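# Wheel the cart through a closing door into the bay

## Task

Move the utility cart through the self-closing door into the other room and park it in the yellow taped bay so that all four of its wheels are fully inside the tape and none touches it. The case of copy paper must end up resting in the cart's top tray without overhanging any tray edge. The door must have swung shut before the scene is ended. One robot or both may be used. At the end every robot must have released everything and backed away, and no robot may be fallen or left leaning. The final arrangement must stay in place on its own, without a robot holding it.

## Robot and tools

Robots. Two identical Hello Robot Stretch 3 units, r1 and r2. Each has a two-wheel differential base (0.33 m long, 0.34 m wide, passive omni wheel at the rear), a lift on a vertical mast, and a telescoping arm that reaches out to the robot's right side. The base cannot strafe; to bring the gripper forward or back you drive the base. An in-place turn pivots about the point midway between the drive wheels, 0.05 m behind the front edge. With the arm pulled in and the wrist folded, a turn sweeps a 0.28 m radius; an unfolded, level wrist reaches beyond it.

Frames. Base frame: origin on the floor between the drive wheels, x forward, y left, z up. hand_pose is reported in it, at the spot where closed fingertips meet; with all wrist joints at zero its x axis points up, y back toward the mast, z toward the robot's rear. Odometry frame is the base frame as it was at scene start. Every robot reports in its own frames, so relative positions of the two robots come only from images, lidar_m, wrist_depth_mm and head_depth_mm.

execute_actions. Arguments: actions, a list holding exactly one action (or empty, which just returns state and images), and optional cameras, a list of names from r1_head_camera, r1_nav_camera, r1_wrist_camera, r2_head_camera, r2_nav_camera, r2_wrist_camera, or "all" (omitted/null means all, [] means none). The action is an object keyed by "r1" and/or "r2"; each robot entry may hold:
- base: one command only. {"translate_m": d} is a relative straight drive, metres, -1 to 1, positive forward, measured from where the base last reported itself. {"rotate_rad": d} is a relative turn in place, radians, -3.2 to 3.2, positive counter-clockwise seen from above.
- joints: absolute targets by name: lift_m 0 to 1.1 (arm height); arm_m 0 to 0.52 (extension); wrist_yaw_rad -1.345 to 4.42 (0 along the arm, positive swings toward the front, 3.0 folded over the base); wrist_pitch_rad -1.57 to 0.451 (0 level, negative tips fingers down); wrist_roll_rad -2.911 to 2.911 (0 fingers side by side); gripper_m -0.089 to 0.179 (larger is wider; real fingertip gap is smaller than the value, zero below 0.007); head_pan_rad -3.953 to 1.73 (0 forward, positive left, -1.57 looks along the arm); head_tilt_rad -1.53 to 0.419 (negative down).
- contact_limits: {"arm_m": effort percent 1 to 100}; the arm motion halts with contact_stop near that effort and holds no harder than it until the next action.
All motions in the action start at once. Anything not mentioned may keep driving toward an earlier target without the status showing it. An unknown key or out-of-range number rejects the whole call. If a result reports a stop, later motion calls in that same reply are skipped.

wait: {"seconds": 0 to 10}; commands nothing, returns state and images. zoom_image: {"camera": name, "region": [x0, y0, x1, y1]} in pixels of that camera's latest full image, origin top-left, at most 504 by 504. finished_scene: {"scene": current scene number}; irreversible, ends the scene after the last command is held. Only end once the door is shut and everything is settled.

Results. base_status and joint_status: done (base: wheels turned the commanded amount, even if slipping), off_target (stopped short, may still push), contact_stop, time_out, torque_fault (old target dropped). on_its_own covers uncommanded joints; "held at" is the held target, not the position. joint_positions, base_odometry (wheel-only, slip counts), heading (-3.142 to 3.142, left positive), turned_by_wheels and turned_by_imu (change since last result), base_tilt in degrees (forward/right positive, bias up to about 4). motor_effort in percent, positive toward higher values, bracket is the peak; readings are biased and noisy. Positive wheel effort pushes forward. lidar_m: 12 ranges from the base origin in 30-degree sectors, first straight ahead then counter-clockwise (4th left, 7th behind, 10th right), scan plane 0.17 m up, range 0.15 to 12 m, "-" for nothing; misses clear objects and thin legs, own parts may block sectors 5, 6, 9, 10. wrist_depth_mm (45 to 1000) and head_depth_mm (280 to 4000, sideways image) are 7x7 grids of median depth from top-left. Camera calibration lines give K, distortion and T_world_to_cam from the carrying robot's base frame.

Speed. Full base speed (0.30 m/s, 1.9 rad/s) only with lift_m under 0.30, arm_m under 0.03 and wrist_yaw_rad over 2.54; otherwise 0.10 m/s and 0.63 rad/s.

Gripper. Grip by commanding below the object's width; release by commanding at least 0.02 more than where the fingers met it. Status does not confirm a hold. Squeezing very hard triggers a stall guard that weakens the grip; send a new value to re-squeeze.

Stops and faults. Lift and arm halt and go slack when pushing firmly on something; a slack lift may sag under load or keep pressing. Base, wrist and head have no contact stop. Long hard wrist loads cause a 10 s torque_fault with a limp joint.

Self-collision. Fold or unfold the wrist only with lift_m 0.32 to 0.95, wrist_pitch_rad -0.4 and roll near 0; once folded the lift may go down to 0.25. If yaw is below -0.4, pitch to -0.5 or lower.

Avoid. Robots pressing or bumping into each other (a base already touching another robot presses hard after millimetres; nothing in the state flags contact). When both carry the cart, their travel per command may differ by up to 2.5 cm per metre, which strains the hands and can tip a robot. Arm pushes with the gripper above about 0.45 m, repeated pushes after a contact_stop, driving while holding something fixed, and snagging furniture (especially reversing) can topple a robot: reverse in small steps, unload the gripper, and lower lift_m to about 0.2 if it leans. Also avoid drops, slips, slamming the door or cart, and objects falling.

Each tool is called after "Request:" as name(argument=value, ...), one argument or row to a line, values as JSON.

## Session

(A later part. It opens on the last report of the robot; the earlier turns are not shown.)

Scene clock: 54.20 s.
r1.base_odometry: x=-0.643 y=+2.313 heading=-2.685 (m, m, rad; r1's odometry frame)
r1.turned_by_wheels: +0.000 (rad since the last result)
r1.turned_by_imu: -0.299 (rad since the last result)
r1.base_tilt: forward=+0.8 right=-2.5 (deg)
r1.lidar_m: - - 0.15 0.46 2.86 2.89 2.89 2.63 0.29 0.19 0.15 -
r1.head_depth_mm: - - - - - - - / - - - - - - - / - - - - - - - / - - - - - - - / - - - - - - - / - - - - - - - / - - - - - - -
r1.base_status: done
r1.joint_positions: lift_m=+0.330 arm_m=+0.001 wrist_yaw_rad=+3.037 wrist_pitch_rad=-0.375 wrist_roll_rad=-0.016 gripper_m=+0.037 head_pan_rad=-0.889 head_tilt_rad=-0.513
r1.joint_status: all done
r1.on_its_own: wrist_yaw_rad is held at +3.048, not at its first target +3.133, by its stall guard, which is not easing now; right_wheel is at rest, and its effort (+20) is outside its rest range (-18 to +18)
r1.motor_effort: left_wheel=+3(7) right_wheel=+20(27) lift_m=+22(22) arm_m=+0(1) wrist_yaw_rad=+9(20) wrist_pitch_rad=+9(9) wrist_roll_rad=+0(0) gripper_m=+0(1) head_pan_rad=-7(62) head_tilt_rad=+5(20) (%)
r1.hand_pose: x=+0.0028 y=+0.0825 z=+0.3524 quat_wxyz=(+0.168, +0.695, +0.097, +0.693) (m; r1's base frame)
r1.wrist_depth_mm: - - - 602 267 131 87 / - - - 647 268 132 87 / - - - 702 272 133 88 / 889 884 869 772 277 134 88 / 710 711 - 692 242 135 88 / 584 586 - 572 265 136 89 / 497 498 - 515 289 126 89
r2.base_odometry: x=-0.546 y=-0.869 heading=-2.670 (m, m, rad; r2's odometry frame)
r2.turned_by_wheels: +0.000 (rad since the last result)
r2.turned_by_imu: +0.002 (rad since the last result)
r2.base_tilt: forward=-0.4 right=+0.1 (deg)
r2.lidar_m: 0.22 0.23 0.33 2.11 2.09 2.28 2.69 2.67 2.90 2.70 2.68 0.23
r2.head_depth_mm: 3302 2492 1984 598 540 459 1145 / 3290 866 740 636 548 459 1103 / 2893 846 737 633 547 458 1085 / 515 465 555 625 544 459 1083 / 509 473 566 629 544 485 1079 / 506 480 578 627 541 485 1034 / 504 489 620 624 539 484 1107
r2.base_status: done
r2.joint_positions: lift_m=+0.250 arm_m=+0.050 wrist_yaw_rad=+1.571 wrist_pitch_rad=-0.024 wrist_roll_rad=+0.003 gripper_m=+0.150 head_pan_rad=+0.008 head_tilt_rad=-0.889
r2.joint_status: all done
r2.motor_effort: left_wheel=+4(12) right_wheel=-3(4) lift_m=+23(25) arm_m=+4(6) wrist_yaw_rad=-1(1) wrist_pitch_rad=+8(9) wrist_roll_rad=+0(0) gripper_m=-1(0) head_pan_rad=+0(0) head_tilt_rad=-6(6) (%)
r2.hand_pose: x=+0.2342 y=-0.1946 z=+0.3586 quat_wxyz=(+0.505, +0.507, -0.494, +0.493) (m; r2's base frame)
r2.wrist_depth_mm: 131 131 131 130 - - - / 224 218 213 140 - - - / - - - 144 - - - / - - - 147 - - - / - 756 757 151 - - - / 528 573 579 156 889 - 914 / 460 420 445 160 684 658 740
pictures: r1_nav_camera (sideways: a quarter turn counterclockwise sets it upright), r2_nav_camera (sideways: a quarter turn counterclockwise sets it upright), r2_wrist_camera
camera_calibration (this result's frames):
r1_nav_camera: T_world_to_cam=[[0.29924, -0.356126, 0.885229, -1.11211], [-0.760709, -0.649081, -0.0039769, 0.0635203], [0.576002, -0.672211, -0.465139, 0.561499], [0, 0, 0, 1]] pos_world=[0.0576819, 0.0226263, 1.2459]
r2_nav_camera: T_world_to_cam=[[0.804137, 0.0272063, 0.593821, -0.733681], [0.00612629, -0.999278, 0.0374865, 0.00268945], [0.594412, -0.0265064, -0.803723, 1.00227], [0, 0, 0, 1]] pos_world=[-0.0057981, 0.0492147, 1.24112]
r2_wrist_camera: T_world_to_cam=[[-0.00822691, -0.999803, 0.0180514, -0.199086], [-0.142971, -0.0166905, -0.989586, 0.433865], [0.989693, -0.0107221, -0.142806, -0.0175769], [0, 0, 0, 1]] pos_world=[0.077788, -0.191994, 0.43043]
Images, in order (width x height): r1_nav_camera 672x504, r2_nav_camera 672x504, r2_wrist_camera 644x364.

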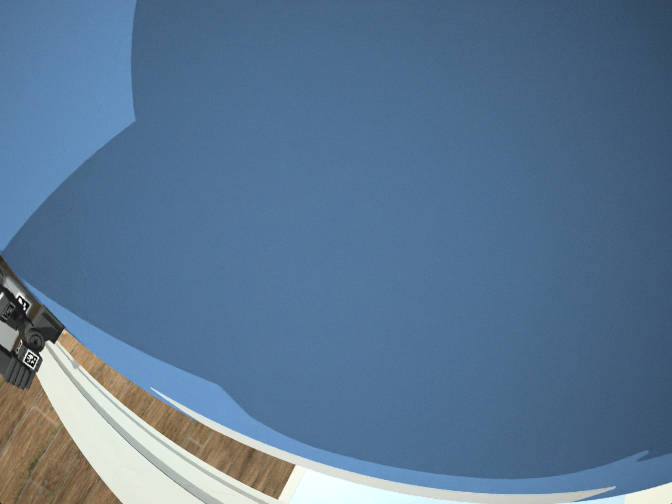

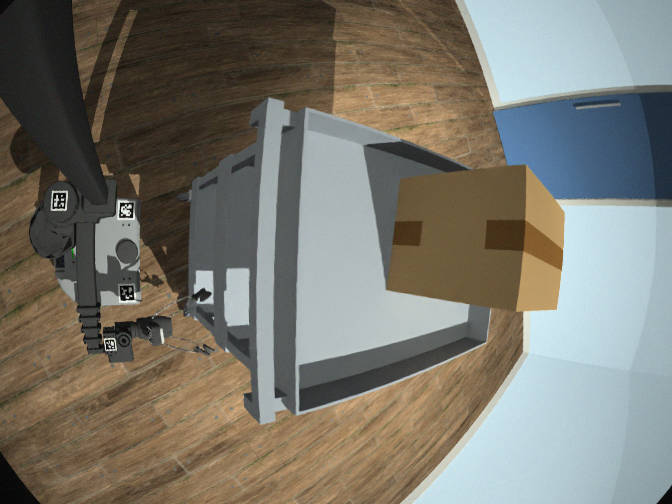

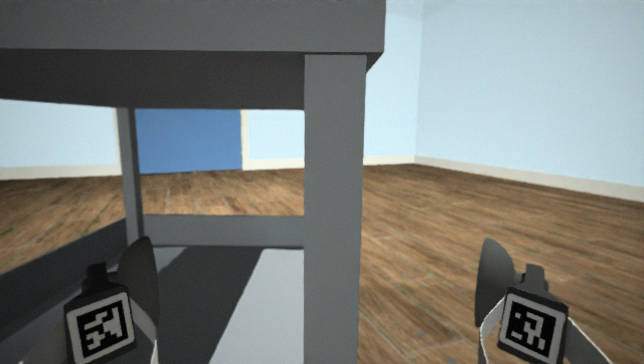

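Request:
execute_actions(
  actions=[
    {"r1":{"base":{"translate_m":0.15},"joints":{"head_pan_rad":-0.5,"head_tilt_rad":-1.1,"wrist_yaw_rad":3.0}},"r2":{"base":{"translate_m":0.02},"joints":{"gripper_m":-0.03}}},
  ],
  cameras=["r1_nav_camera"],
)

Request:
execute_actions(
  actions=[
    {"r1":{"base":{"rotate_rad":0.35}},"r2":{"base":{"rotate_rad":0.5}}},
  ],
  cameras=["r1_nav_camera","r2_nav_camera"],
)

Request:
execute_actions(
  actions=[
    {"r1":{"base":{"translate_m":0.15}}},
  ],
  cameras=["r1_nav_camera"],
)

Scene clock: 59.50 s.
r1.base_odometry: x=-0.777 y=+2.247 heading=-2.683 (m, m, rad; r1's odometry frame)
r1.turned_by_wheels: +0.002 (rad since the last result)
r1.turned_by_imu: +0.024 (rad since the last result)
r1.base_tilt: forward=+0.8 right=-2.5 (deg)
r1.lidar_m: - - 0.15 0.19 2.86 2.99 2.99 0.39 0.33 0.26 0.15 -
r1.head_depth_mm: - - - - 528 1170 997 / - - - - - 1136 - / - - - - - 468 - / - - - - - 413 - / - - - - - - 471 / - - - - - - 547 / - - - - - - -
r1.base_status: translate_m off_target (by the wheels' count: +0.1497 of +0.1500)
r1.joint_positions: lift_m=+0.330 arm_m=+0.001 wrist_yaw_rad=+3.004 wrist_pitch_rad=-0.376 wrist_roll_rad=-0.016 gripper_m=+0.037 head_pan_rad=-0.505 head_tilt_rad=-1.091
r1.joint_status: all done
r1.on_its_own: left_wheel is at rest, and its effort (+57) is outside its rest range (-18 to +18)
r1.motor_effort: left_wheel=+57(73) right_wheel=-1(36) lift_m=+21(22) arm_m=+0(0) wrist_yaw_rad=-4(13) wrist_pitch_rad=+9(10) wrist_roll_rad=+0(0) gripper_m=+1(1) head_pan_rad=+4(39) head_tilt_rad=-3(29) (%)
r1.hand_pose: x=+0.0101 y=+0.0815 z=+0.3522 quat_wxyz=(+0.179, +0.696, +0.086, +0.690) (m; r1's base frame)
r1.wrist_depth_mm: - - - 324 134 84 61 / - - - 359 139 87 63 / - - - 399 145 89 64 / 905 887 817 454 152 91 65 / 694 695 - 518 143 94 66 / 584 572 - 530 154 96 68 / 496 493 - 497 177 93 69
r2.base_odometry: x=-0.564 y=-0.878 heading=-2.670 (m, m, rad; r2's odometry frame)
r2.turned_by_wheels: +0.000 (rad since the last result)
r2.turned_by_imu: +0.001 (rad since the last result)
r2.base_tilt: forward=-0.4 right=+0.2 (deg)
r2.lidar_m: 0.20 0.21 0.29 2.12 2.11 2.29 2.72 2.68 2.92 2.70 0.28 0.21
r2.head_depth_mm: 3287 2504 1975 610 539 445 1126 / 3237 861 741 635 548 446 1091 / 594 840 736 634 545 448 1017 / 514 441 527 609 545 449 1015 / 508 448 536 616 543 450 1011 / 506 456 548 619 541 451 1003 / 503 463 561 623 539 451 1078
r2.base_status: done
r2.joint_positions: lift_m=+0.250 arm_m=+0.050 wrist_yaw_rad=+1.563 wrist_pitch_rad=-0.024 wrist_roll_rad=+0.003 gripper_m=-0.028 head_pan_rad=+0.008 head_tilt_rad=-0.889
r2.joint_status: all done
r2.motor_effort: left_wheel=+4(12) right_wheel=-7(8) lift_m=+23(23) arm_m=+2(3) wrist_yaw_rad=+8(16) wrist_pitch_rad=+8(8) wrist_roll_rad=+0(0) gripper_m=-1(98) head_pan_rad=+0(0) head_tilt_rad=-6(6) (%)
r2.hand_pose: x=+0.2342 y=-0.1967 z=+0.3586 quat_wxyz=(+0.507, +0.505, -0.496, +0.491) (m; r2's base frame)
r2.wrist_depth_mm: 108 108 108 108 - - - / 225 219 213 116 - - - / - - - 119 - - - / - - - 122 - - - / - 738 740 126 - - - / 530 580 600 128 893 915 904 / 439 439 421 133 658 689 705
pictures: r1_nav_camera (sideways: a quarter turn counterclockwise sets it upright)
camera_calibration (this result's frames):
r1_nav_camera: T_world_to_cam=[[0.767807, -0.415748, 0.487469, -0.596595], [-0.467803, -0.883673, -0.0168283, 0.0784566], [0.43776, -0.215119, -0.872978, 1.09279], [0, 0, 0, 1]] pos_world=[0.0163938, 0.0563755, 1.24612]
Images, in order (width x height): r1_nav_camera 672x504.

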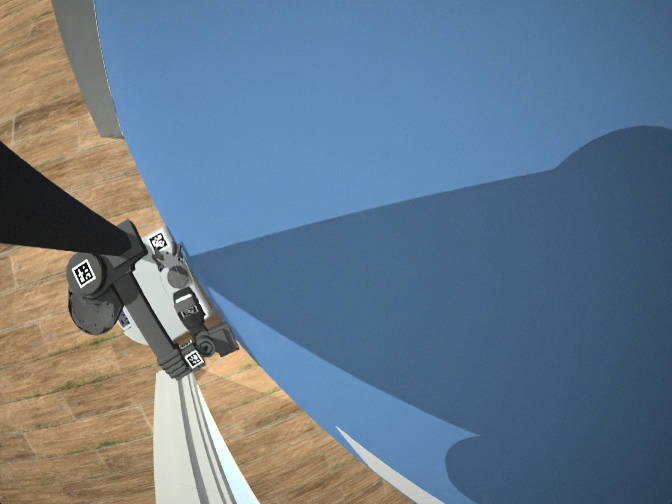

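Scene clock: 61.27 s.
r1.base_odometry: x=-0.777 y=+2.247 heading=-2.334 (m, m, rad; r1's odometry frame)
r1.turned_by_wheels: +0.349 (rad since the last result)
r1.turned_by_imu: +0.319 (rad since the last result)
r1.base_tilt: forward=+0.9 right=-2.5 (deg)
r1.lidar_m: - 0.15 0.17 0.62 3.06 2.99 3.06 0.33 0.33 0.19 0.15 -
r1.head_depth_mm: - - - - 346 1139 1080 / - - - - - 620 - / - - - - - 433 - / - - - - - 457 - / - - - - - 409 1083 / - - - - - 353 1045 / - - - - - 324 1032
r1.base_status: rotate_rad off_target (by the wheels' count: +0.3491 of +0.3500)
r1.joint_positions: lift_m=+0.330 arm_m=+0.001 wrist_yaw_rad=+2.969 wrist_pitch_rad=-0.376 wrist_roll_rad=-0.016 gripper_m=+0.037 head_pan_rad=-0.506 head_tilt_rad=-1.092
r1.joint_status: not commanded
r1.on_its_own: right_wheel is at rest, and its effort (+30) is outside its rest range (-18 to +18); wrist_yaw_rad is at rest, and its effort (+23) is outside its rest range (-12 to +12)
r1.motor_effort: left_wheel=-3(43) right_wheel=+30(40) lift_m=+21(21) arm_m=+0(0) wrist_yaw_rad=+23(24) wrist_pitch_rad=+9(9) wrist_roll_rad=+0(0) gripper_m=-1(1) head_pan_rad=+4(4) head_tilt_rad=-3(3) (%)
r1.hand_pose: x=+0.0182 y=+0.0802 z=+0.3522 quat_wxyz=(+0.191, +0.698, +0.073, +0.686) (m; r1's base frame)
r1.wrist_depth_mm: - - - - 365 160 103 / - - - - 365 161 103 / - - - - 363 160 103 / 904 - 857 807 361 161 103 / 698 693 723 677 307 160 102 / 587 574 - 558 329 160 102 / 495 490 - 496 355 148 102
r2.base_odometry: x=-0.564 y=-0.878 heading=-2.170 (m, m, rad; r2's odometry frame)
r2.turned_by_wheels: +0.500 (rad since the last result)
r2.turned_by_imu: +0.504 (rad since the last result)
r2.base_tilt: forward=-0.4 right=+0.0 (deg)
r2.lidar_m: 0.29 0.46 2.13 2.10 2.27 2.73 2.69 2.89 2.71 2.67 0.27 0.27
r2.head_depth_mm: 525 516 595 639 549 432 1128 / 536 565 647 638 548 475 1091 / 568 625 709 634 504 786 1084 / 2850 2469 742 632 507 1035 1136 / 2897 2441 708 630 832 1177 1126 / 2918 2425 1978 574 1360 1260 1126 / 2879 2435 1965 1545 1433 1262 1125
r2.base_status: done
r2.joint_positions: lift_m=+0.250 arm_m=+0.050 wrist_yaw_rad=+1.564 wrist_pitch_rad=-0.024 wrist_roll_rad=+0.003 gripper_m=-0.022 head_pan_rad=+0.008 head_tilt_rad=-0.889
r2.joint_status: not commanded
r2.on_its_own: gripper_m is held at -0.024, not at your -0.030, by its stall guard, which is not easing now
r2.motor_effort: left_wheel=-5(21) right_wheel=+7(30) lift_m=+23(23) arm_m=+0(2) wrist_yaw_rad=+7(66) wrist_pitch_rad=+8(8) wrist_roll_rad=+0(0) gripper_m=-22(28) head_pan_rad=+0(0) head_tilt_rad=-6(6) (%)
r2.hand_pose: x=+0.2342 y=-0.1968 z=+0.3586 quat_wxyz=(+0.507, +0.505, -0.496, +0.491) (m; r2's base frame)
r2.wrist_depth_mm: 221 161 125 106 137 262 - / 271 218 213 114 203 321 - / - - - 117 - - - / - - - 120 - - - / - - - 123 756 - - / 452 512 584 126 584 630 921 / 403 434 409 128 425 495 694
pictures: r1_nav_camera (sideways: a quarter turn counterclockwise sets it upright), r2_nav_camera (sideways: a quarter turn counterclockwise sets it upright)
camera_calibration (this result's frames):
r1_nav_camera: T_world_to_cam=[[0.76787, -0.416276, 0.48692, -0.595879], [-0.468248, -0.883437, -0.01684, 0.0784745], [0.437173, -0.215068, -0.873284, 1.09319], [0, 0, 0, 1]] pos_world=[0.0163909, 0.0563874, 1.24613]
r2_nav_camera: T_world_to_cam=[[0.804186, 0.0272067, 0.593754, -0.733594], [0.00612947, -0.999278, 0.0374867, 0.0026892], [0.594346, -0.0265069, -0.803773, 1.00233], [0, 0, 0, 1]] pos_world=[-0.00580316, 0.0492147, 1.24112]
Images, in order (width x height): r1_nav_camera 672x504, r2_nav_camera 672x504.

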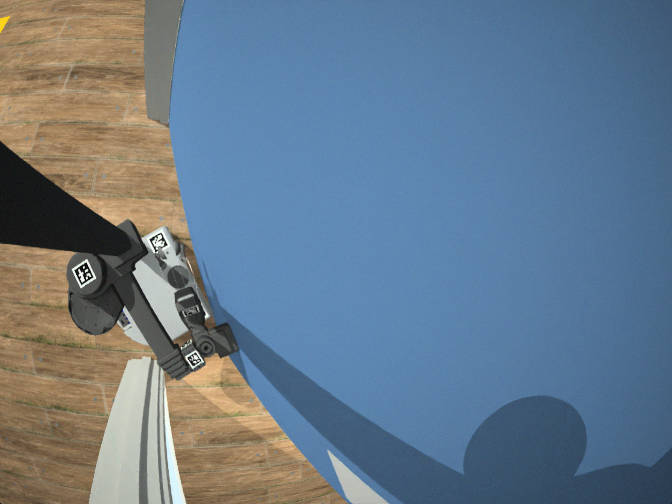

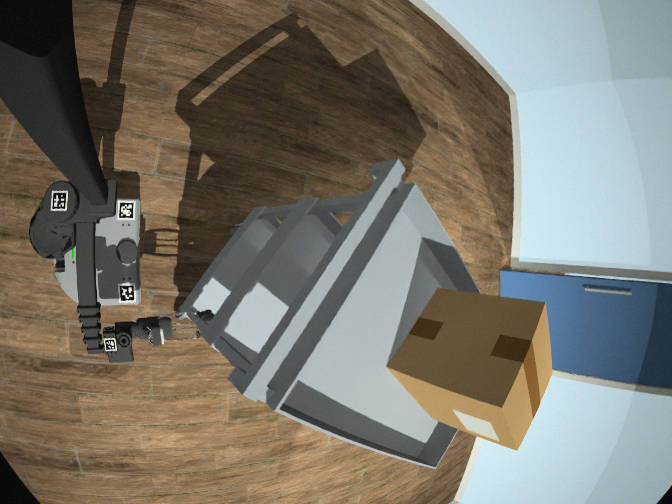

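Scene clock: 63.70 s.
r1.base_odometry: x=-0.881 y=+2.139 heading=-2.334 (m, m, rad; r1's odometry frame)
r1.turned_by_wheels: -0.001 (rad since the last result)
r1.turned_by_imu: -0.020 (rad since the last result)
r1.base_tilt: forward=+0.8 right=-2.5 (deg)
r1.lidar_m: - - 0.15 0.22 3.21 3.10 3.21 0.44 0.82 0.21 0.15 -
r1.head_depth_mm: - - - - 427 1165 1084 / - - - - - 993 - / - - - - - 450 - / - - - - - 376 - / - - - - - - 492 / - - - - - - 705 / - - - - - - 340
r1.base_status: done
r1.joint_positions: lift_m=+0.330 arm_m=+0.001 wrist_yaw_rad=+2.964 wrist_pitch_rad=-0.377 wrist_roll_rad=-0.016 gripper_m=+0.037 head_pan_rad=-0.506 head_tilt_rad=-1.092
r1.joint_status: not commanded
r1.on_its_own: wrist_yaw_rad is held at +2.952, not at your +3.000, by its stall guard, which is not easing now; right_wheel is at rest, and its effort (+22) is outside its rest range (-18 to +18)
r1.motor_effort: left_wheel=+3(5) right_wheel=+22(53) lift_m=+21(21) arm_m=+0(0) wrist_yaw_rad=-9(23) wrist_pitch_rad=+9(9) wrist_roll_rad=+0(1) gripper_m=+4(3) head_pan_rad=+4(3) head_tilt_rad=-3(2) (%)
r1.hand_pose: x=+0.0194 y=+0.0799 z=+0.3520 quat_wxyz=(+0.193, +0.698, +0.072, +0.686) (m; r1's base frame)
r1.wrist_depth_mm: - - - 307 122 76 55 / - - - 339 127 78 56 / - - - 383 132 80 57 / 876 - 874 447 138 82 58 / 706 692 723 587 131 84 59 / 583 570 - 547 125 87 60 / 499 495 - 465 176 84 62
r2.base_odometry: x=-0.564 y=-0.878 heading=-2.170 (m, m, rad; r2's odometry frame)
r2.turned_by_wheels: +0.000 (rad since the last result)
r2.turned_by_imu: +0.000 (rad since the last result)
r2.base_tilt: forward=-0.4 right=+0.1 (deg)
r2.lidar_m: 0.29 0.46 2.12 2.10 2.26 2.72 2.69 2.89 2.71 2.67 0.27 0.27
r2.head_depth_mm: 525 517 594 640 550 432 1127 / 537 564 646 636 548 475 1087 / 567 625 710 635 503 787 1085 / 2954 2467 744 631 507 1029 1134 / 2942 2457 707 630 836 1179 1130 / 2908 2444 1979 575 1357 1263 1128 / 2914 2415 1970 1543 1433 1259 1124
r2.base_status: not commanded
r2.joint_positions: lift_m=+0.250 arm_m=+0.050 wrist_yaw_rad=+1.564 wrist_pitch_rad=-0.024 wrist_roll_rad=+0.003 gripper_m=-0.022 head_pan_rad=+0.008 head_tilt_rad=-0.889
r2.joint_status: not commanded
r2.on_its_own: gripper_m is held at -0.024, not at your -0.030, by its stall guard, which is not easing now
r2.motor_effort: left_wheel=-5(5) right_wheel=+7(8) lift_m=+23(23) arm_m=+0(0) wrist_yaw_rad=+7(7) wrist_pitch_rad=+8(8) wrist_roll_rad=+0(0) gripper_m=-22(22) head_pan_rad=+0(0) head_tilt_rad=-6(6) (%)
r2.hand_pose: x=+0.2342 y=-0.1968 z=+0.3586 quat_wxyz=(+0.507, +0.505, -0.496, +0.491) (m; r2's base frame)
r2.wrist_depth_mm: 222 161 125 106 137 259 - / 270 218 213 114 204 319 - / - - - 117 - - - / - - - 120 - - - / - - - 123 743 - - / 452 514 579 125 585 631 909 / 401 444 416 128 421 495 701
pictures: r1_nav_camera (sideways: a quarter turn counterclockwise sets it upright)
camera_calibration (this result's frames):
r1_nav_camera: T_world_to_cam=[[0.76787, -0.416275, 0.486919, -0.595879], [-0.468247, -0.883437, -0.01684, 0.0784745], [0.437172, -0.215068, -0.873285, 1.09319], [0, 0, 0, 1]] pos_world=[0.0163908, 0.0563874, 1.24613]
Images, in order (width x height): r1_nav_camera 672x504.

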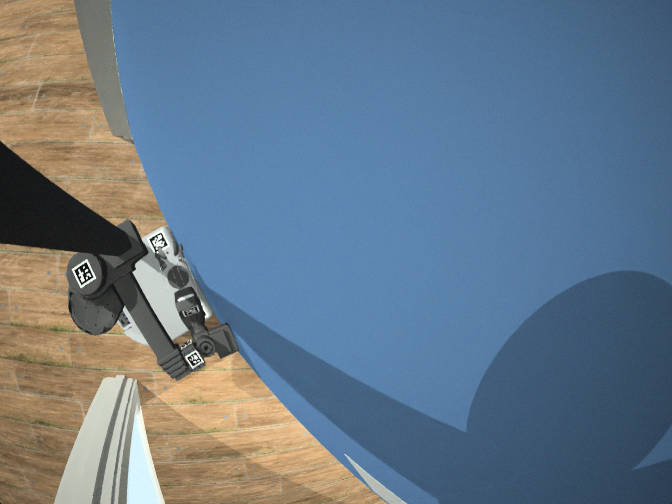

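Request:
execute_actions(
  actions=[
    {"r1":{"base":{"rotate_rad":0.3},"joints":{"wrist_yaw_rad":3.2}},"r2":{"joints":{"arm_m":0.3}}},
  ],
  cameras=[],
)

Request:
execute_actions(
  actions=[
    {"r1":{"base":{"translate_m":0.2}},"r2":{"base":{"translate_m":0.2}}},
  ],
  cameras=["r2_nav_camera"],
)

Request:
execute_actions(
  actions=[
    {"r1":{"base":{"rotate_rad":0.3}}},
  ],
  cameras=[],
)

Request:
execute_actions(
  actions=[
    {"r1":{"base":{"translate_m":0.22}}},
  ],
  cameras=[],
)

Request:
execute_actions(
  actions=[
    {"r1":{"base":{"rotate_rad":0.3}}},
  ],
  cameras=[],
)

Request:
execute_actions(
  actions=[
    {"r1":{"base":{"translate_m":0.22}}},
  ],
  cameras=["r1_nav_camera","r2_nav_camera"],
)

Scene clock: 71.80 s.
r1.base_odometry: x=-0.881 y=+2.139 heading=-2.035 (m, m, rad; r1's odometry frame)
r1.turned_by_wheels: +0.299 (rad since the last result)
r1.turned_by_imu: +0.278 (rad since the last result)
r1.base_tilt: forward=+0.8 right=-2.5 (deg)
r1.lidar_m: - 0.15 0.18 2.88 3.09 3.11 0.45 0.44 2.31 0.20 0.15 -
r1.head_depth_mm: - - - - 356 1141 1082 / - - - - 326 741 - / - - - - - 489 - / - - - - - 484 - / - - - - - 411 1082 / - - - - - 373 1047 / - - - - - 344 1032
r1.base_status: done
r1.joint_positions: lift_m=+0.330 arm_m=+0.001 wrist_yaw_rad=+3.148 wrist_pitch_rad=-0.376 wrist_roll_rad=-0.016 gripper_m=+0.037 head_pan_rad=-0.506 head_tilt_rad=-1.092
r1.joint_status: wrist_yaw_rad off_target (ended at +3.148, target +3.200)
r1.on_its_own: wrist_yaw_rad is held at +3.157, not at your +3.200, by its stall guard, which is not easing now; right_wheel is at rest, and its effort (+23) is outside its rest range (-18 to +18)
r1.motor_effort: left_wheel=-1(6) right_wheel=+23(36) lift_m=+21(22) arm_m=+0(0) wrist_yaw_rad=+5(35) wrist_pitch_rad=+9(10) wrist_roll_rad=+0(0) gripper_m=-1(3) head_pan_rad=+4(4) head_tilt_rad=-3(3) (%)
r1.hand_pose: x=-0.0228 y=+0.0836 z=+0.3521 quat_wxyz=(+0.129, +0.688, +0.136, +0.701) (m; r1's base frame)
r1.wrist_depth_mm: - - - - - 351 183 / - - - - - 333 178 / - - - - - 319 174 / 890 853 843 858 707 303 170 / 703 692 683 688 650 292 165 / 579 577 - 562 530 280 161 / 503 493 - 514 482 243 158
r2.base_odometry: x=-0.564 y=-0.878 heading=-2.169 (m, m, rad; r2's odometry frame)
r2.turned_by_wheels: +0.000 (rad since the last result)
r2.turned_by_imu: +0.001 (rad since the last result)
r2.base_tilt: forward=-0.3 right=+0.2 (deg)
r2.lidar_m: 0.32 2.69 2.13 2.10 2.26 2.72 2.69 2.89 2.71 2.67 0.36 0.32
r2.head_depth_mm: 524 553 644 640 503 794 1054 / 2573 619 686 635 491 832 1103 / 2511 2495 745 634 501 846 1117 / 2944 2484 1980 1595 514 1016 1134 / 2931 2444 1982 1668 1438 1260 1127 / 2945 2450 1975 1657 1441 1255 1127 / 2916 2430 1964 1652 1428 1258 1125
r2.base_status: not commanded
r2.joint_positions: lift_m=+0.250 arm_m=+0.300 wrist_yaw_rad=+1.632 wrist_pitch_rad=-0.022 wrist_roll_rad=+0.003 gripper_m=-0.019 head_pan_rad=+0.008 head_tilt_rad=-0.889
r2.joint_status: all done
r2.on_its_own: wrist_yaw_rad is held at +1.616, not at your +1.570, by its stall guard, which is not easing now; gripper_m is held at -0.020, not at your -0.030, by its stall guard, which is not easing now; wrist_yaw_rad is at rest, and its effort (-17) is outside its rest range (-12 to +12)
r2.motor_effort: left_wheel=+3(5) right_wheel=-6(9) lift_m=+23(24) arm_m=+4(5) wrist_yaw_rad=-17(40) wrist_pitch_rad=+8(8) wrist_roll_rad=-1(0) gripper_m=-24(27) head_pan_rad=+0(1) head_tilt_rad=-6(6) (%)
r2.hand_pose: x=+0.2338 y=-0.4290 z=+0.3590 quat_wxyz=(+0.490, +0.521, -0.479, +0.509) (m; r2's base frame)
r2.wrist_depth_mm: 142 128 115 107 225 - - / 220 214 208 115 321 - - / - - - 118 - - - / - - - 121 - - - / - - 753 123 741 - - / 490 546 576 126 852 908 913 / 425 440 417 130 519 686 691
pictures: none
No camera images: the call's "cameras" was empty. Leave "cameras" out to get every camera's image.

Scene clock: 75.03 s.
r1.base_odometry: x=-0.970 y=+1.960 heading=-2.033 (m, m, rad; r1's odometry frame)
r1.turned_by_wheels: +0.002 (rad since the last result)
r1.turned_by_imu: -0.075 (rad since the last result)
r1.base_tilt: forward=+0.9 right=-2.5 (deg)
r1.lidar_m: - - 0.15 0.19 3.24 3.22 0.60 0.60 2.42 2.74 0.15 -
r1.head_depth_mm: - - - - 1232 1170 1082 / - - - - 425 1172 - / - - - - 319 737 - / - - - - - 450 - / - - - - - 333 644 / - - - - - - 481 / - - - - - - 340
r1.base_status: translate_m off_target (by the wheels' count: +0.1997 of +0.2000)
r1.joint_positions: lift_m=+0.330 arm_m=+0.001 wrist_yaw_rad=+3.157 wrist_pitch_rad=-0.375 wrist_roll_rad=-0.016 gripper_m=+0.037 head_pan_rad=-0.506 head_tilt_rad=-1.092
r1.joint_status: not commanded
r1.on_its_own: wrist_yaw_rad is held at +3.157, not at your +3.200, by its stall guard, which is not easing now; left_wheel is at rest, and its effort (+53) is outside its rest range (-18 to +18)
r1.motor_effort: left_wheel=+53(68) right_wheel=+0(32) lift_m=+21(22) arm_m=+0(0) wrist_yaw_rad=+0(23) wrist_pitch_rad=+9(9) wrist_roll_rad=+0(0) gripper_m=-1(1) head_pan_rad=+4(5) head_tilt_rad=-3(3) (%)
r1.hand_pose: x=-0.0247 y=+0.0837 z=+0.3524 quat_wxyz=(+0.126, +0.688, +0.138, +0.701) (m; r1's base frame)
r1.wrist_depth_mm: - - - 550 236 141 100 / - - - 597 243 144 101 / - - - 630 254 147 103 / 902 874 853 694 261 150 105 / 716 700 676 662 242 153 106 / 583 573 - 562 274 156 107 / 500 501 - 503 280 149 109
r2.base_odometry: x=-0.677 y=-1.044 heading=-2.170 (m, m, rad; r2's odometry frame)
r2.turned_by_wheels: +0.000 (rad since the last result)
r2.turned_by_imu: +0.000 (rad since the last result)
r2.base_tilt: forward=-0.3 right=+0.2 (deg)
r2.lidar_m: 0.34 2.66 2.11 2.08 2.24 2.93 2.89 3.11 2.73 2.70 0.37 0.34
r2.head_depth_mm: 2126 580 668 640 495 818 1058 / 2134 937 719 636 507 834 1104 / 3209 2404 1943 620 545 1019 1138 / 2776 2479 2009 1679 711 1124 1130 / 2804 2446 1988 1673 1435 1267 1128 / 2813 2420 1985 1658 1434 1260 1125 / 2790 2429 1974 1645 1427 1259 1123
r2.base_status: done
r2.joint_positions: lift_m=+0.250 arm_m=+0.300 wrist_yaw_rad=+1.601 wrist_pitch_rad=-0.022 wrist_roll_rad=+0.003 gripper_m=-0.019 head_pan_rad=+0.008 head_tilt_rad=-0.889
r2.joint_status: not commanded
r2.on_its_own: wrist_yaw_rad is held at +1.616, not at your +1.570, by its stall guard, which is not easing now; gripper_m is held at -0.020, not at your -0.030, by its stall guard, which is not easing now; wrist_yaw_rad is at rest, and its effort (+19) is outside its rest range (-12 to +12)
r2.motor_effort: left_wheel=-11(14) right_wheel=+13(29) lift_m=+23(24) arm_m=+2(5) wrist_yaw_rad=+19(18) wrist_pitch_rad=+8(8) wrist_roll_rad=+0(1) gripper_m=-25(24) head_pan_rad=+0(0) head_tilt_rad=-6(6) (%)
r2.hand_pose: x=+0.2342 y=-0.4372 z=+0.3590 quat_wxyz=(+0.498, +0.514, -0.487, +0.501) (m; r2's base frame)
r2.wrist_depth_mm: 145 130 116 106 177 - - / 222 216 212 113 260 - - / - - - 116 - - - / - - - 119 - - - / - - 780 122 716 - - / 483 537 609 125 828 910 908 / 418 444 424 128 439 688 695
pictures: r2_nav_camera (sideways: a quarter turn counterclockwise sets it upright)
camera_calibration (this result's frames):
r2_nav_camera: T_world_to_cam=[[0.804201, 0.0272069, 0.593734, -0.733567], [0.00613048, -0.999278, 0.0374867, 0.00268913], [0.594325, -0.026507, -0.803788, 1.00235], [0, 0, 0, 1]] pos_world=[-0.0058047, 0.0492147, 1.24112]
Images, in order (width x height): r2_nav_camera 672x504.

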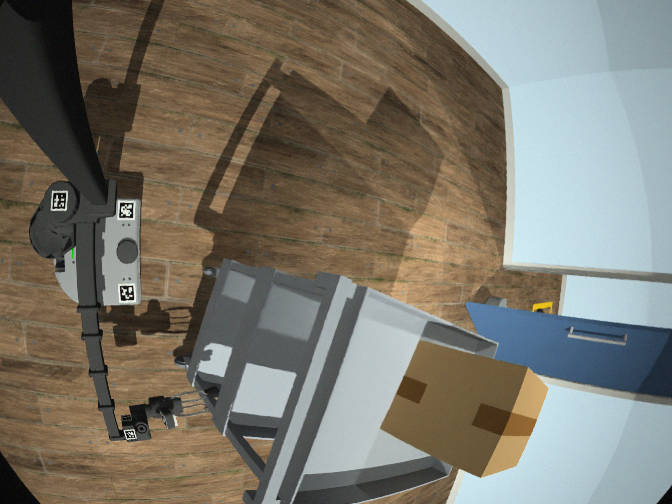

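Scene clock: 76.43 s.
r1.base_odometry: x=-0.970 y=+1.960 heading=-1.734 (m, m, rad; r1's odometry frame)
r1.turned_by_wheels: +0.299 (rad since the last result)
r1.turned_by_imu: +0.227 (rad since the last result)
r1.base_tilt: forward=+0.8 right=-2.5 (deg)
r1.lidar_m: - - 0.15 0.49 3.22 3.29 0.59 0.95 2.47 0.20 0.15 -
r1.head_depth_mm: - - - - 375 1154 1082 / - - - - - 953 - / - - - - - 441 - / - - - - - 450 - / - - - - - 360 1032 / - - - - - - 1030 / - - - - - - 588
r1.base_status: rotate_rad off_target (by the wheels' count: +0.2992 of +0.3000)
r1.joint_positions: lift_m=+0.330 arm_m=+0.001 wrist_yaw_rad=+3.129 wrist_pitch_rad=-0.375 wrist_roll_rad=-0.016 gripper_m=+0.037 head_pan_rad=-0.506 head_tilt_rad=-1.097
r1.joint_status: not commanded
r1.on_its_own: wrist_yaw_rad is held at +3.157, not at your +3.200, by its stall guard, which is still easing; right_wheel is at rest, and its effort (+26) is outside its rest range (-18 to +18)
r1.motor_effort: left_wheel=-3(40) right_wheel=+26(51) lift_m=+21(22) arm_m=+0(0) wrist_yaw_rad=+20(28) wrist_pitch_rad=+9(9) wrist_roll_rad=+1(1) gripper_m=-1(1) head_pan_rad=+4(7) head_tilt_rad=-1(3) (%)
r1.hand_pose: x=-0.0185 y=+0.0838 z=+0.3524 quat_wxyz=(+0.135, +0.690, +0.129, +0.700) (m; r1's base frame)
r1.wrist_depth_mm: - - - - 504 192 118 / - - - - 486 190 117 / - - - - 478 189 117 / 909 875 - 853 462 186 116 / 707 699 677 684 373 186 115 / 582 570 - 560 403 183 115 / 501 491 - 520 431 166 114
r2.base_odometry: x=-0.677 y=-1.044 heading=-2.170 (m, m, rad; r2's odometry frame)
r2.turned_by_wheels: +0.000 (rad since the last result)
r2.turned_by_imu: +0.000 (rad since the last result)
r2.base_tilt: forward=-0.4 right=+0.1 (deg)
r2.lidar_m: 0.34 2.66 2.10 2.08 2.24 2.92 2.88 3.11 2.73 2.70 0.37 0.34
r2.head_depth_mm: 2158 580 668 640 496 818 1056 / 2145 937 721 638 509 831 1106 / 3281 2414 1949 620 544 1015 1135 / 2846 2478 2008 1667 712 1118 1130 / 2806 2456 1995 1664 1440 1257 1134 / 2803 2446 1967 1663 1440 1262 1127 / 2799 2410 1975 1652 1423 1257 1125
r2.base_status: not commanded
r2.joint_positions: lift_m=+0.250 arm_m=+0.300 wrist_yaw_rad=+1.601 wrist_pitch_rad=-0.022 wrist_roll_rad=+0.003 gripper_m=-0.019 head_pan_rad=+0.008 head_tilt_rad=-0.889
r2.joint_status: not commanded
r2.on_its_own: wrist_yaw_rad is held at +1.616, not at your +1.570, by its stall guard, which is not easing now; gripper_m is held at -0.020, not at your -0.030, by its stall guard, which is not easing now; wrist_yaw_rad is at rest, and its effort (+17) is outside its rest range (-12 to +12)
r2.motor_effort: left_wheel=-11(11) right_wheel=+12(12) lift_m=+23(23) arm_m=+2(2) wrist_yaw_rad=+17(18) wrist_pitch_rad=+8(8) wrist_roll_rad=+0(1) gripper_m=-25(24) head_pan_rad=+0(0) head_tilt_rad=-6(6) (%)
r2.hand_pose: x=+0.2342 y=-0.4372 z=+0.3590 quat_wxyz=(+0.498, +0.514, -0.487, +0.501) (m; r2's base frame)
r2.wrist_depth_mm: 145 129 116 106 177 - - / 222 216 211 113 261 - - / - - - 116 - - - / - - - 119 - - - / - - 776 122 717 - - / 483 531 598 125 831 928 920 / 425 439 421 128 439 685 697
pictures: none
No camera images: the call's "cameras" was empty. Leave "cameras" out to get every camera's image.

Scene clock: 80.07 s.
r1.base_odometry: x=-1.006 y=+1.743 heading=-1.733 (m, m, rad; r1's odometry frame)
r1.turned_by_wheels: +0.001 (rad since the last result)
r1.turned_by_imu: +0.032 (rad since the last result)
r1.base_tilt: forward=+0.8 right=-2.5 (deg)
r1.lidar_m: - - 0.15 0.18 3.34 3.42 0.80 1.43 2.66 3.53 0.26 0.15
r1.head_depth_mm: - 315 505 1440 1293 1169 1079 / - - 345 601 1276 1187 - / - - - 366 746 1185 - / - - - 310 412 984 - / - - - - 312 475 913 / - - - - - 333 563 / - - - - - - 352
r1.base_status: translate_m off_target (by the wheels' count: +0.2198 of +0.2200)
r1.joint_positions: lift_m=+0.330 arm_m=+0.001 wrist_yaw_rad=+3.110 wrist_pitch_rad=-0.375 wrist_roll_rad=-0.016 gripper_m=+0.037 head_pan_rad=-0.506 head_tilt_rad=-1.093
r1.joint_status: not commanded
r1.on_its_own: wrist_yaw_rad is held at +3.110, not at your +3.200, by its stall guard, which is not easing now; left_wheel is at rest, and its effort (+37) is outside its rest range (-18 to +18)
r1.motor_effort: left_wheel=+37(74) right_wheel=+0(33) lift_m=+21(21) arm_m=+0(0) wrist_yaw_rad=+0(24) wrist_pitch_rad=+9(9) wrist_roll_rad=+0(0) gripper_m=+0(0) head_pan_rad=+4(5) head_tilt_rad=-3(2) (%)
r1.hand_pose: x=-0.0140 y=+0.0836 z=+0.3524 quat_wxyz=(+0.142, +0.691, +0.122, +0.698) (m; r1's base frame)
r1.wrist_depth_mm: - - - 314 196 143 111 / - - - 345 206 148 115 / - - - 375 218 154 118 / 912 868 - 421 232 161 122 / 705 703 689 474 227 168 127 / 577 579 - 526 265 175 132 / 497 495 - 502 283 174 136
r2.base_odometry: x=-0.677 y=-1.044 heading=-2.170 (m, m, rad; r2's odometry frame)
r2.turned_by_wheels: +0.000 (rad since the last result)
r2.turned_by_imu: +0.000 (rad since the last result)
r2.base_tilt: forward=-0.4 right=+0.1 (deg)
r2.lidar_m: 0.34 2.66 2.11 2.07 2.23 2.92 2.89 3.13 2.73 2.69 0.37 0.34
r2.head_depth_mm: 2070 580 669 639 497 817 1056 / 3303 939 719 637 509 834 1107 / 3239 2488 1941 620 545 1019 1134 / 2800 2484 2003 1676 711 1124 1134 / 2765 2479 1986 1673 1443 1269 1127 / 2806 2441 1971 1662 1433 1267 1126 / 2775 2423 1982 1656 1420 1256 1126
r2.base_status: not commanded
r2.joint_positions: lift_m=+0.250 arm_m=+0.300 wrist_yaw_rad=+1.601 wrist_pitch_rad=-0.022 wrist_roll_rad=+0.003 gripper_m=-0.019 head_pan_rad=+0.008 head_tilt_rad=-0.889
r2.joint_status: not commanded
r2.on_its_own: wrist_yaw_rad is held at +1.616, not at your +1.570, by its stall guard, which is not easing now; gripper_m is held at -0.020, not at your -0.030, by its stall guard, which is not easing now; wrist_yaw_rad is at rest, and its effort (+18) is outside its rest range (-12 to +12)
r2.motor_effort: left_wheel=-11(11) right_wheel=+12(11) lift_m=+23(23) arm_m=+2(2) wrist_yaw_rad=+18(19) wrist_pitch_rad=+8(8) wrist_roll_rad=+0(0) gripper_m=-25(25) head_pan_rad=+0(1) head_tilt_rad=-6(6) (%)
r2.hand_pose: x=+0.2342 y=-0.4372 z=+0.3590 quat_wxyz=(+0.498, +0.514, -0.487, +0.501) (m; r2's base frame)
r2.wrist_depth_mm: 145 130 116 106 177 - - / 222 216 212 113 261 - - / - - - 116 - - - / - - - 119 - - - / - - 777 122 705 - - / 483 539 609 125 836 911 925 / 423 444 421 128 439 683 707
pictures: none
No camera images: the call's "cameras" was empty. Leave "cameras" out to get every camera's image.

Scene clock: 81.57 s.
r1.base_odometry: x=-1.006 y=+1.743 heading=-1.433 (m, m, rad; r1's odometry frame)
r1.turned_by_wheels: +0.299 (rad since the last result)
r1.turned_by_imu: +0.279 (rad since the last result)
r1.base_tilt: forward=+0.8 right=-2.3 (deg)
r1.lidar_m: - - 0.15 0.24 3.32 0.80 0.80 2.59 2.96 0.20 0.15 -
r1.head_depth_mm: - - - - 423 1169 1081 / - - - - - 1124 - / - - - - - 450 - / - - - - - 418 - / - - - - - - 598 / - - - - - - 883 / - - - - - - 424
r1.base_status: done
r1.joint_positions: lift_m=+0.330 arm_m=+0.001 wrist_yaw_rad=+3.112 wrist_pitch_rad=-0.375 wrist_roll_rad=-0.015 gripper_m=+0.037 head_pan_rad=-0.507 head_tilt_rad=-1.098
r1.joint_status: not commanded
r1.on_its_own: wrist_yaw_rad is held at +3.110, not at your +3.200, by its stall guard, which is not easing now
r1.motor_effort: left_wheel=-1(27) right_wheel=+18(41) lift_m=+22(21) arm_m=+0(0) wrist_yaw_rad=-1(5) wrist_pitch_rad=+8(9) wrist_roll_rad=+0(0) gripper_m=-1(1) head_pan_rad=+4(7) head_tilt_rad=-1(2) (%)
r1.hand_pose: x=-0.0144 y=+0.0836 z=+0.3524 quat_wxyz=(+0.142, +0.691, +0.123, +0.698) (m; r1's base frame)
r1.wrist_depth_mm: - - - - 252 126 84 / - - - - 258 127 85 / - - - - 259 129 85 / 894 877 - 854 263 129 85 / 712 693 694 681 231 130 86 / 585 574 - 569 253 131 86 / 497 500 - 505 273 122 87
r2.base_odometry: x=-0.677 y=-1.044 heading=-2.170 (m, m, rad; r2's odometry frame)
r2.turned_by_wheels: +0.000 (rad since the last result)
r2.turned_by_imu: +0.000 (rad since the last result)
r2.base_tilt: forward=-0.4 right=+0.2 (deg)
r2.lidar_m: 0.34 2.66 2.11 2.07 2.24 2.93 2.89 3.13 2.73 2.70 0.37 0.34
r2.head_depth_mm: 1749 580 668 639 498 818 1055 / 3290 935 718 637 508 833 1104 / 3201 2476 1944 620 543 1015 1134 / 2802 2454 2004 1677 712 1118 1133 / 2741 2449 1989 1672 1440 1260 1131 / 2816 2438 1985 1658 1434 1260 1127 / 2800 2434 1959 1651 1430 1254 1122
r2.base_status: not commanded
r2.joint_positions: lift_m=+0.250 arm_m=+0.300 wrist_yaw_rad=+1.601 wrist_pitch_rad=-0.022 wrist_roll_rad=+0.003 gripper_m=-0.019 head_pan_rad=+0.008 head_tilt_rad=-0.889
r2.joint_status: not commanded
r2.on_its_own: wrist_yaw_rad is held at +1.616, not at your +1.570, by its stall guard, which is not easing now; gripper_m is held at -0.020, not at your -0.030, by its stall guard, which is not easing now; wrist_yaw_rad is at rest, and its effort (+17) is outside its rest range (-12 to +12)
r2.motor_effort: left_wheel=-11(10) right_wheel=+12(12) lift_m=+24(24) arm_m=+2(2) wrist_yaw_rad=+17(18) wrist_pitch_rad=+8(8) wrist_roll_rad=-1(1) gripper_m=-25(25) head_pan_rad=+0(1) head_tilt_rad=-6(6) (%)
r2.hand_pose: x=+0.2342 y=-0.4372 z=+0.3590 quat_wxyz=(+0.498, +0.514, -0.487, +0.501) (m; r2's base frame)
r2.wrist_depth_mm: 145 130 116 106 178 - - / 222 216 211 113 260 - - / - - - 116 - - - / - - - 119 - - - / - - 786 122 711 - - / 483 535 596 125 836 910 910 / 425 441 422 128 443 690 695
pictures: none
No camera images: the call's "cameras" was empty. Leave "cameras" out to get every camera's image.

Scene clock: 86.70 s.
r1.base_odometry: x=-0.975 y=+1.526 heading=-1.432 (m, m, rad; r1's odometry frame)
r1.turned_by_wheels: +0.001 (rad since the last result)
r1.turned_by_imu: +0.178 (rad since the last result)
r1.base_tilt: forward=+0.8 right=-2.4 (deg)
r1.lidar_m: - - 0.15 0.18 3.43 0.98 1.31 2.81 3.54 1.61 0.20 0.15
r1.head_depth_mm: - - 330 693 1290 1169 1077 / - - - 376 1236 1185 - / - - - 318 493 1170 - / - - - - 335 735 - / - - - - - 392 829 / - - - - - 307 522 / - - - - - - 348
r1.base_status: translate_m off_target (by the wheels' count: +0.2199 of +0.2200)
r1.joint_positions: lift_m=+0.330 arm_m=+0.001 wrist_yaw_rad=+3.109 wrist_pitch_rad=-0.375 wrist_roll_rad=-0.015 gripper_m=+0.037 head_pan_rad=-0.504 head_tilt_rad=-1.093
r1.joint_status: not commanded
r1.on_its_own: wrist_yaw_rad is held at +3.110, not at your +3.200, by its stall guard, which is not easing now; left_wheel is at rest, and its effort (+30) is outside its rest range (-18 to +18)
r1.motor_effort: left_wheel=+30(80) right_wheel=-1(28) lift_m=+22(21) arm_m=+0(0) wrist_yaw_rad=+1(1) wrist_pitch_rad=+8(9) wrist_roll_rad=+0(0) gripper_m=+0(1) head_pan_rad=+3(4) head_tilt_rad=-2(2) (%)
r1.hand_pose: x=-0.0138 y=+0.0837 z=+0.3525 quat_wxyz=(+0.142, +0.691, +0.122, +0.698) (m; r1's base frame)
r1.wrist_depth_mm: - - - 349 198 137 104 / - - - 383 207 142 107 / - - - 424 219 147 111 / 882 850 - 474 229 152 113 / 706 696 695 539 222 158 117 / 590 584 - 532 256 164 121 / 493 496 - 501 274 162 124
r2.base_odometry: x=-0.677 y=-1.044 heading=-2.170 (m, m, rad; r2's odometry frame)
r2.turned_by_wheels: +0.000 (rad since the last result)
r2.turned_by_imu: +0.000 (rad since the last result)
r2.base_tilt: forward=-0.6 right=+0.2 (deg)
r2.lidar_m: 0.34 2.66 2.11 2.08 2.24 2.93 2.89 3.13 2.73 2.70 0.37 0.34
r2.head_depth_mm: 2144 580 668 640 496 821 1057 / 3232 938 718 636 508 834 1105 / 3278 2471 1954 621 544 1015 1138 / 2798 2475 1990 1668 711 1119 1136 / 2779 2446 1987 1670 1439 1261 1126 / 2794 2425 1975 1665 1432 1262 1130 / 2773 2427 1968 1656 1426 1258 1120
r2.base_status: not commanded
r2.joint_positions: lift_m=+0.250 arm_m=+0.300 wrist_yaw_rad=+1.601 wrist_pitch_rad=-0.022 wrist_roll_rad=+0.003 gripper_m=-0.019 head_pan_rad=+0.008 head_tilt_rad=-0.889
r2.joint_status: not commanded
r2.on_its_own: wrist_yaw_rad is held at +1.616, not at your +1.570, by its stall guard, which is not easing now; gripper_m is held at -0.020, not at your -0.030, by its stall guard, which is not easing now; wrist_yaw_rad is at rest, and its effort (+19) is outside its rest range (-12 to +12)
r2.motor_effort: left_wheel=-11(11) right_wheel=+12(13) lift_m=+23(23) arm_m=+2(2) wrist_yaw_rad=+19(18) wrist_pitch_rad=+8(8) wrist_roll_rad=+0(0) gripper_m=-25(25) head_pan_rad=+1(1) head_tilt_rad=-6(6) (%)
r2.hand_pose: x=+0.2342 y=-0.4372 z=+0.3590 quat_wxyz=(+0.498, +0.514, -0.487, +0.501) (m; r2's base frame)
r2.wrist_depth_mm: 145 130 116 106 177 - - / 221 216 211 113 261 - - / - - - 115 - - - / - - - 119 - - - / - - 785 122 711 - - / 484 538 600 125 830 906 911 / 421 442 425 128 441 686 687
pictures: r1_nav_camera (sideways: a quarter turn counterclockwise sets it upright), r2_nav_camera (sideways: a quarter turn counterclockwise sets it upright)
camera_calibration (this result's frames):
r1_nav_camera: T_world_to_cam=[[0.768984, -0.414964, 0.486281, -0.595054], [-0.466552, -0.884333, -0.0168535, 0.0784817], [0.437028, -0.213915, -0.87364, 1.09365], [0, 0, 0, 1]] pos_world=[0.0162462, 0.0564269, 1.24614]
r2_nav_camera: T_world_to_cam=[[0.804201, 0.0272071, 0.593734, -0.733567], [0.00613068, -0.999278, 0.0374867, 0.00268913], [0.594325, -0.0265069, -0.803788, 1.00235], [0, 0, 0, 1]] pos_world=[-0.0058047, 0.0492147, 1.24112]
Images, in order (width x height): r1_nav_camera 672x504, r2_nav_camera 672x504.

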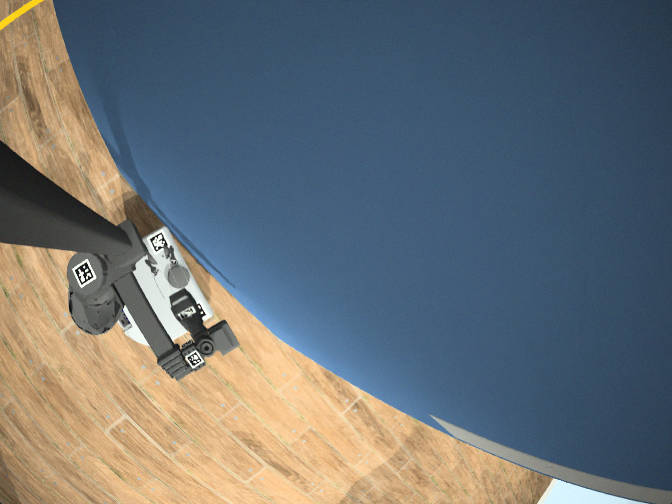

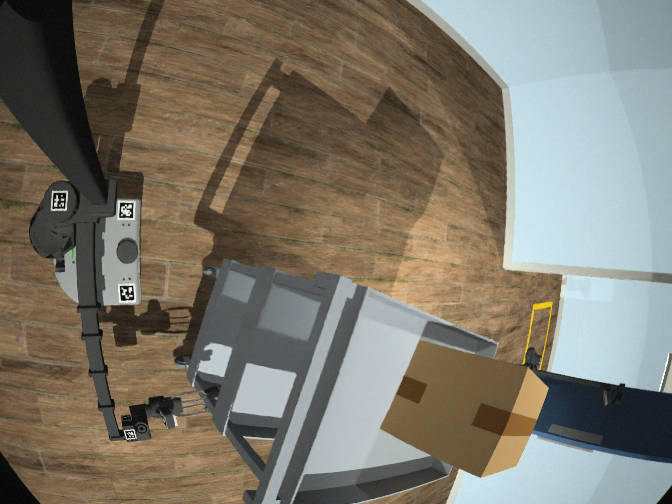

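Request:
execute_actions(
  actions=[
    {"r1":{"base":{"rotate_rad":-0.8}},"r2":{"base":{"rotate_rad":-0.4}}},
  ],
  cameras=["r2_nav_camera"],
)

Request:
execute_actions(
  actions=[
    {"r1":{"base":{"translate_m":0.3},"joints":{"head_pan_rad":0.6}},"r2":{"base":{"translate_m":0.3}}},
  ],
  cameras=["r1_nav_camera","r2_nav_camera"],
)

Scene clock: 93.80 s.
r1.base_odometry: x=-0.975 y=+1.526 heading=-2.231 (m, m, rad; r1's odometry frame)
r1.turned_by_wheels: -0.798 (rad since the last result)
r1.turned_by_imu: -0.423 (rad since the last result)
r1.base_tilt: forward=+0.8 right=-2.4 (deg)
r1.lidar_m: 0.16 0.15 0.15 0.18 0.34 3.46 0.92 1.69 2.81 2.61 1.79 0.26
r1.head_depth_mm: 2204 1863 1627 1439 1291 1169 1081 / 2213 1878 1633 1438 1291 1182 - / 2165 1877 1626 1447 1288 1184 - / 366 443 565 766 1199 1175 - / 299 328 388 474 607 850 1071 / - - 306 342 407 502 657 / - - - 291 311 357 427
r1.base_status: rotate_rad off_target (by the wheels' count: -0.7981 of -0.8000)
r1.joint_positions: lift_m=+0.330 arm_m=+0.001 wrist_yaw_rad=+3.109 wrist_pitch_rad=-0.375 wrist_roll_rad=-0.015 gripper_m=+0.037 head_pan_rad=-0.504 head_tilt_rad=-1.093
r1.joint_status: not commanded
r1.on_its_own: wrist_yaw_rad is held at +3.110, not at your +3.200, by its stall guard, which is not easing now; left_wheel is at rest, and its effort (+61) is outside its rest range (-18 to +18)
r1.motor_effort: left_wheel=+61(72) right_wheel=+2(6) lift_m=+21(21) arm_m=+0(0) wrist_yaw_rad=+1(0) wrist_pitch_rad=+8(8) wrist_roll_rad=+0(0) gripper_m=-1(0) head_pan_rad=+3(2) head_tilt_rad=-3(3) (%)
r1.hand_pose: x=-0.0138 y=+0.0837 z=+0.3525 quat_wxyz=(+0.142, +0.691, +0.122, +0.698) (m; r1's base frame)
r1.wrist_depth_mm: - - 300 245 192 157 133 / - - - 269 205 165 140 / - - - 292 220 175 147 / 869 874 - 323 235 187 154 / 699 690 705 360 242 199 161 / 581 578 - 397 282 212 171 / 492 496 - 436 304 218 181
r2.base_odometry: x=-0.677 y=-1.044 heading=-2.570 (m, m, rad; r2's odometry frame)
r2.turned_by_wheels: -0.400 (rad since the last result)
r2.turned_by_imu: -0.402 (rad since the last result)
r2.base_tilt: forward=-0.4 right=+0.3 (deg)
r2.lidar_m: 0.16 2.94 2.43 2.08 2.08 2.38 2.89 2.89 3.16 2.70 0.24 0.17
r2.head_depth_mm: 525 434 506 604 550 493 753 / 521 436 508 608 548 491 750 / 517 437 510 606 546 481 746 / 2433 838 731 618 535 488 407 / 2591 2441 1936 1623 1433 1262 1124 / 3168 2449 1993 1667 1433 1258 1128 / 3160 2429 1968 1653 1425 1264 1123
r2.base_status: done
r2.joint_positions: lift_m=+0.250 arm_m=+0.300 wrist_yaw_rad=+1.602 wrist_pitch_rad=-0.022 wrist_roll_rad=+0.003 gripper_m=-0.019 head_pan_rad=+0.008 head_tilt_rad=-0.889
r2.joint_status: not commanded
r2.on_its_own: wrist_yaw_rad is held at +1.616, not at your +1.570, by its stall guard, which is not easing now; gripper_m is held at -0.020, not at your -0.030, by its stall guard, which is not easing now; wrist_yaw_rad is at rest, and its effort (+17) is outside its rest range (-12 to +12)
r2.motor_effort: left_wheel=+2(33) right_wheel=-1(41) lift_m=+24(24) arm_m=+1(3) wrist_yaw_rad=+17(32) wrist_pitch_rad=+8(8) wrist_roll_rad=+0(0) gripper_m=-23(25) head_pan_rad=+0(1) head_tilt_rad=-6(6) (%)
r2.hand_pose: x=+0.2342 y=-0.4369 z=+0.3591 quat_wxyz=(+0.497, +0.514, -0.487, +0.502) (m; r2's base frame)
r2.wrist_depth_mm: 100 101 103 104 - - - / 220 216 211 113 - - - / - - - 115 - - - / - - - 118 - - - / - 698 718 121 - - - / 540 575 586 124 953 919 912 / 439 443 425 128 653 683 698
pictures: r2_nav_camera (sideways: a quarter turn counterclockwise sets it upright)
camera_calibration (this result's frames):
r2_nav_camera: T_world_to_cam=[[0.80421, 0.0272071, 0.593722, -0.733552], [0.00613113, -0.999278, 0.0374868, 0.00268908], [0.594314, -0.026507, -0.803796, 1.00236], [0, 0, 0, 1]] pos_world=[-0.00580558, 0.0492147, 1.24112]
Images, in order (width x height): r2_nav_camera 672x504.

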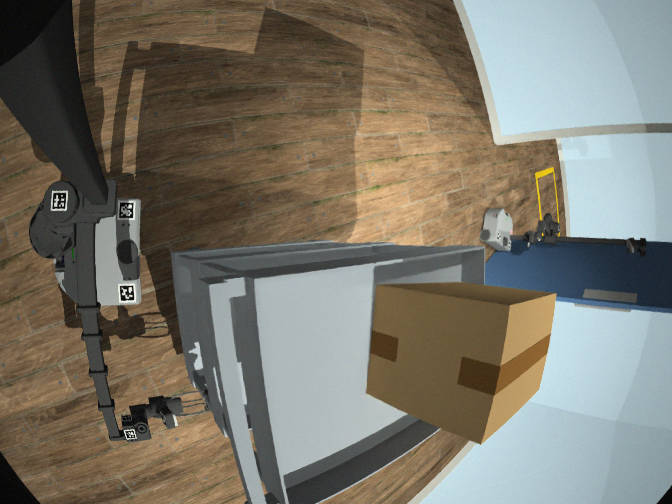

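Scene clock: 97.80 s.
r1.base_odometry: x=-1.158 y=+1.288 heading=-2.230 (m, m, rad; r1's odometry frame)
r1.turned_by_wheels: +0.001 (rad since the last result)
r1.turned_by_imu: +0.691 (rad since the last result)
r1.base_tilt: forward=+0.7 right=-2.5 (deg)
r1.lidar_m: - - 0.15 0.19 3.45 1.02 2.81 3.07 1.52 0.22 0.15 -
r1.head_depth_mm: - - - - - - - / - - - - - - 450 / - - - - - - 706 / - - - - - 461 - / - - - - - 804 - / - - - - 513 1180 - / - - - - 1231 1177 -
r1.base_status: translate_m off_target (by the wheels' count: +0.2998 of +0.3000)
r1.joint_positions: lift_m=+0.330 arm_m=+0.001 wrist_yaw_rad=+3.110 wrist_pitch_rad=-0.375 wrist_roll_rad=-0.015 gripper_m=+0.037 head_pan_rad=+0.619 head_tilt_rad=-1.136
r1.joint_status: all done
r1.on_its_own: wrist_yaw_rad is held at +3.110, not at your +3.200, by its stall guard, which is not easing now; left_wheel is at rest, and its effort (+38) is outside its rest range (-18 to +18)
r1.motor_effort: left_wheel=+38(80) right_wheel=+7(25) lift_m=+22(22) arm_m=+0(0) wrist_yaw_rad=+0(1) wrist_pitch_rad=+9(10) wrist_roll_rad=+1(0) gripper_m=-1(0) head_pan_rad=-13(64) head_tilt_rad=+14(15) (%)
r1.hand_pose: x=-0.0139 y=+0.0836 z=+0.3524 quat_wxyz=(+0.142, +0.691, +0.122, +0.698) (m; r1's base frame)
r1.wrist_depth_mm: - - - - 208 113 77 / - - - - 213 115 78 / - - - - 220 116 79 / 862 869 - 838 224 118 80 / 701 703 691 677 202 119 80 / 582 583 - 565 223 121 81 / 498 502 - 507 241 114 82
r2.base_odometry: x=-0.929 y=-1.206 heading=-2.570 (m, m, rad; r2's odometry frame)
r2.turned_by_wheels: +0.000 (rad since the last result)
r2.turned_by_imu: +0.001 (rad since the last result)
r2.base_tilt: forward=-0.3 right=+0.3 (deg)
r2.lidar_m: 0.15 2.66 2.53 2.16 2.16 2.47 3.19 3.18 3.08 2.62 0.15 -
r2.head_depth_mm: 2740 402 414 529 549 483 438 / 519 398 399 507 548 482 430 / 515 397 386 486 546 480 429 / 512 395 374 466 541 479 435 / 509 435 557 602 545 823 1112 / 3144 2438 710 1547 1405 1267 1126 / 3135 2411 1977 1655 1425 1256 1123
r2.base_status: done
r2.joint_positions: lift_m=+0.250 arm_m=+0.300 wrist_yaw_rad=+1.604 wrist_pitch_rad=-0.022 wrist_roll_rad=+0.003 gripper_m=-0.019 head_pan_rad=+0.008 head_tilt_rad=-0.891
r2.joint_status: not commanded
r2.on_its_own: wrist_yaw_rad is held at +1.616, not at your +1.570, by its stall guard, which is not easing now; gripper_m is held at -0.020, not at your -0.030, by its stall guard, which is not easing now; wrist_yaw_rad is at rest, and its effort (+14) is outside its rest range (-12 to +12)
r2.motor_effort: left_wheel=+4(35) right_wheel=+8(29) lift_m=+25(24) arm_m=+1(1) wrist_yaw_rad=+14(17) wrist_pitch_rad=+7(8) wrist_roll_rad=+0(0) gripper_m=-24(23) head_pan_rad=+0(1) head_tilt_rad=-5(6) (%)
r2.hand_pose: x=+0.2341 y=-0.4363 z=+0.3591 quat_wxyz=(+0.497, +0.514, -0.486, +0.502) (m; r2's base frame)
r2.wrist_depth_mm: 106 100 98 105 - - - / 220 215 210 114 - - - / - - - 117 - - - / - - - 120 - - - / - 671 - 123 - - - / 576 580 608 126 949 919 923 / 438 442 413 130 637 695 688
pictures: r1_nav_camera (sideways: a quarter turn counterclockwise sets it upright), r2_nav_camera (sideways: a quarter turn counterclockwise sets it upright)
camera_calibration (this result's frames):
r1_nav_camera: T_world_to_cam=[[0.723618, 0.525493, 0.447476, -0.54423], [0.594636, -0.803801, -0.0176491, 0.0730433], [0.350407, 0.278856, -0.894122, 1.1208], [0, 0, 0, 1]] pos_world=[-0.0423536, 0.0321607, 1.24695]
r2_nav_camera: T_world_to_cam=[[0.805281, 0.027216, 0.592268, -0.731664], [0.00619888, -0.999278, 0.0374906, 0.00268373], [0.592861, -0.0265191, -0.804868, 1.00377], [0, 0, 0, 1]] pos_world=[-0.00591532, 0.0492138, 1.24114]
Images, in order (width x height): r1_nav_camera 672x504, r2_nav_camera 672x504.

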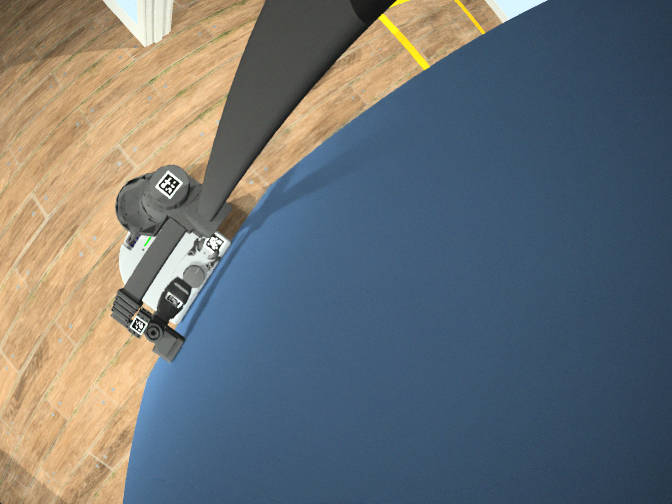

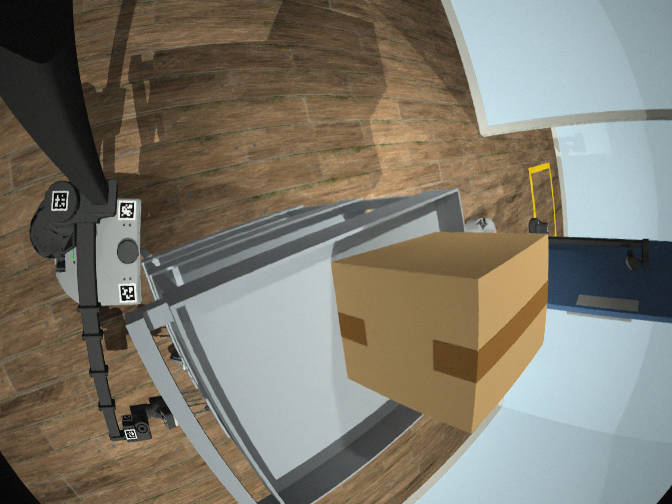

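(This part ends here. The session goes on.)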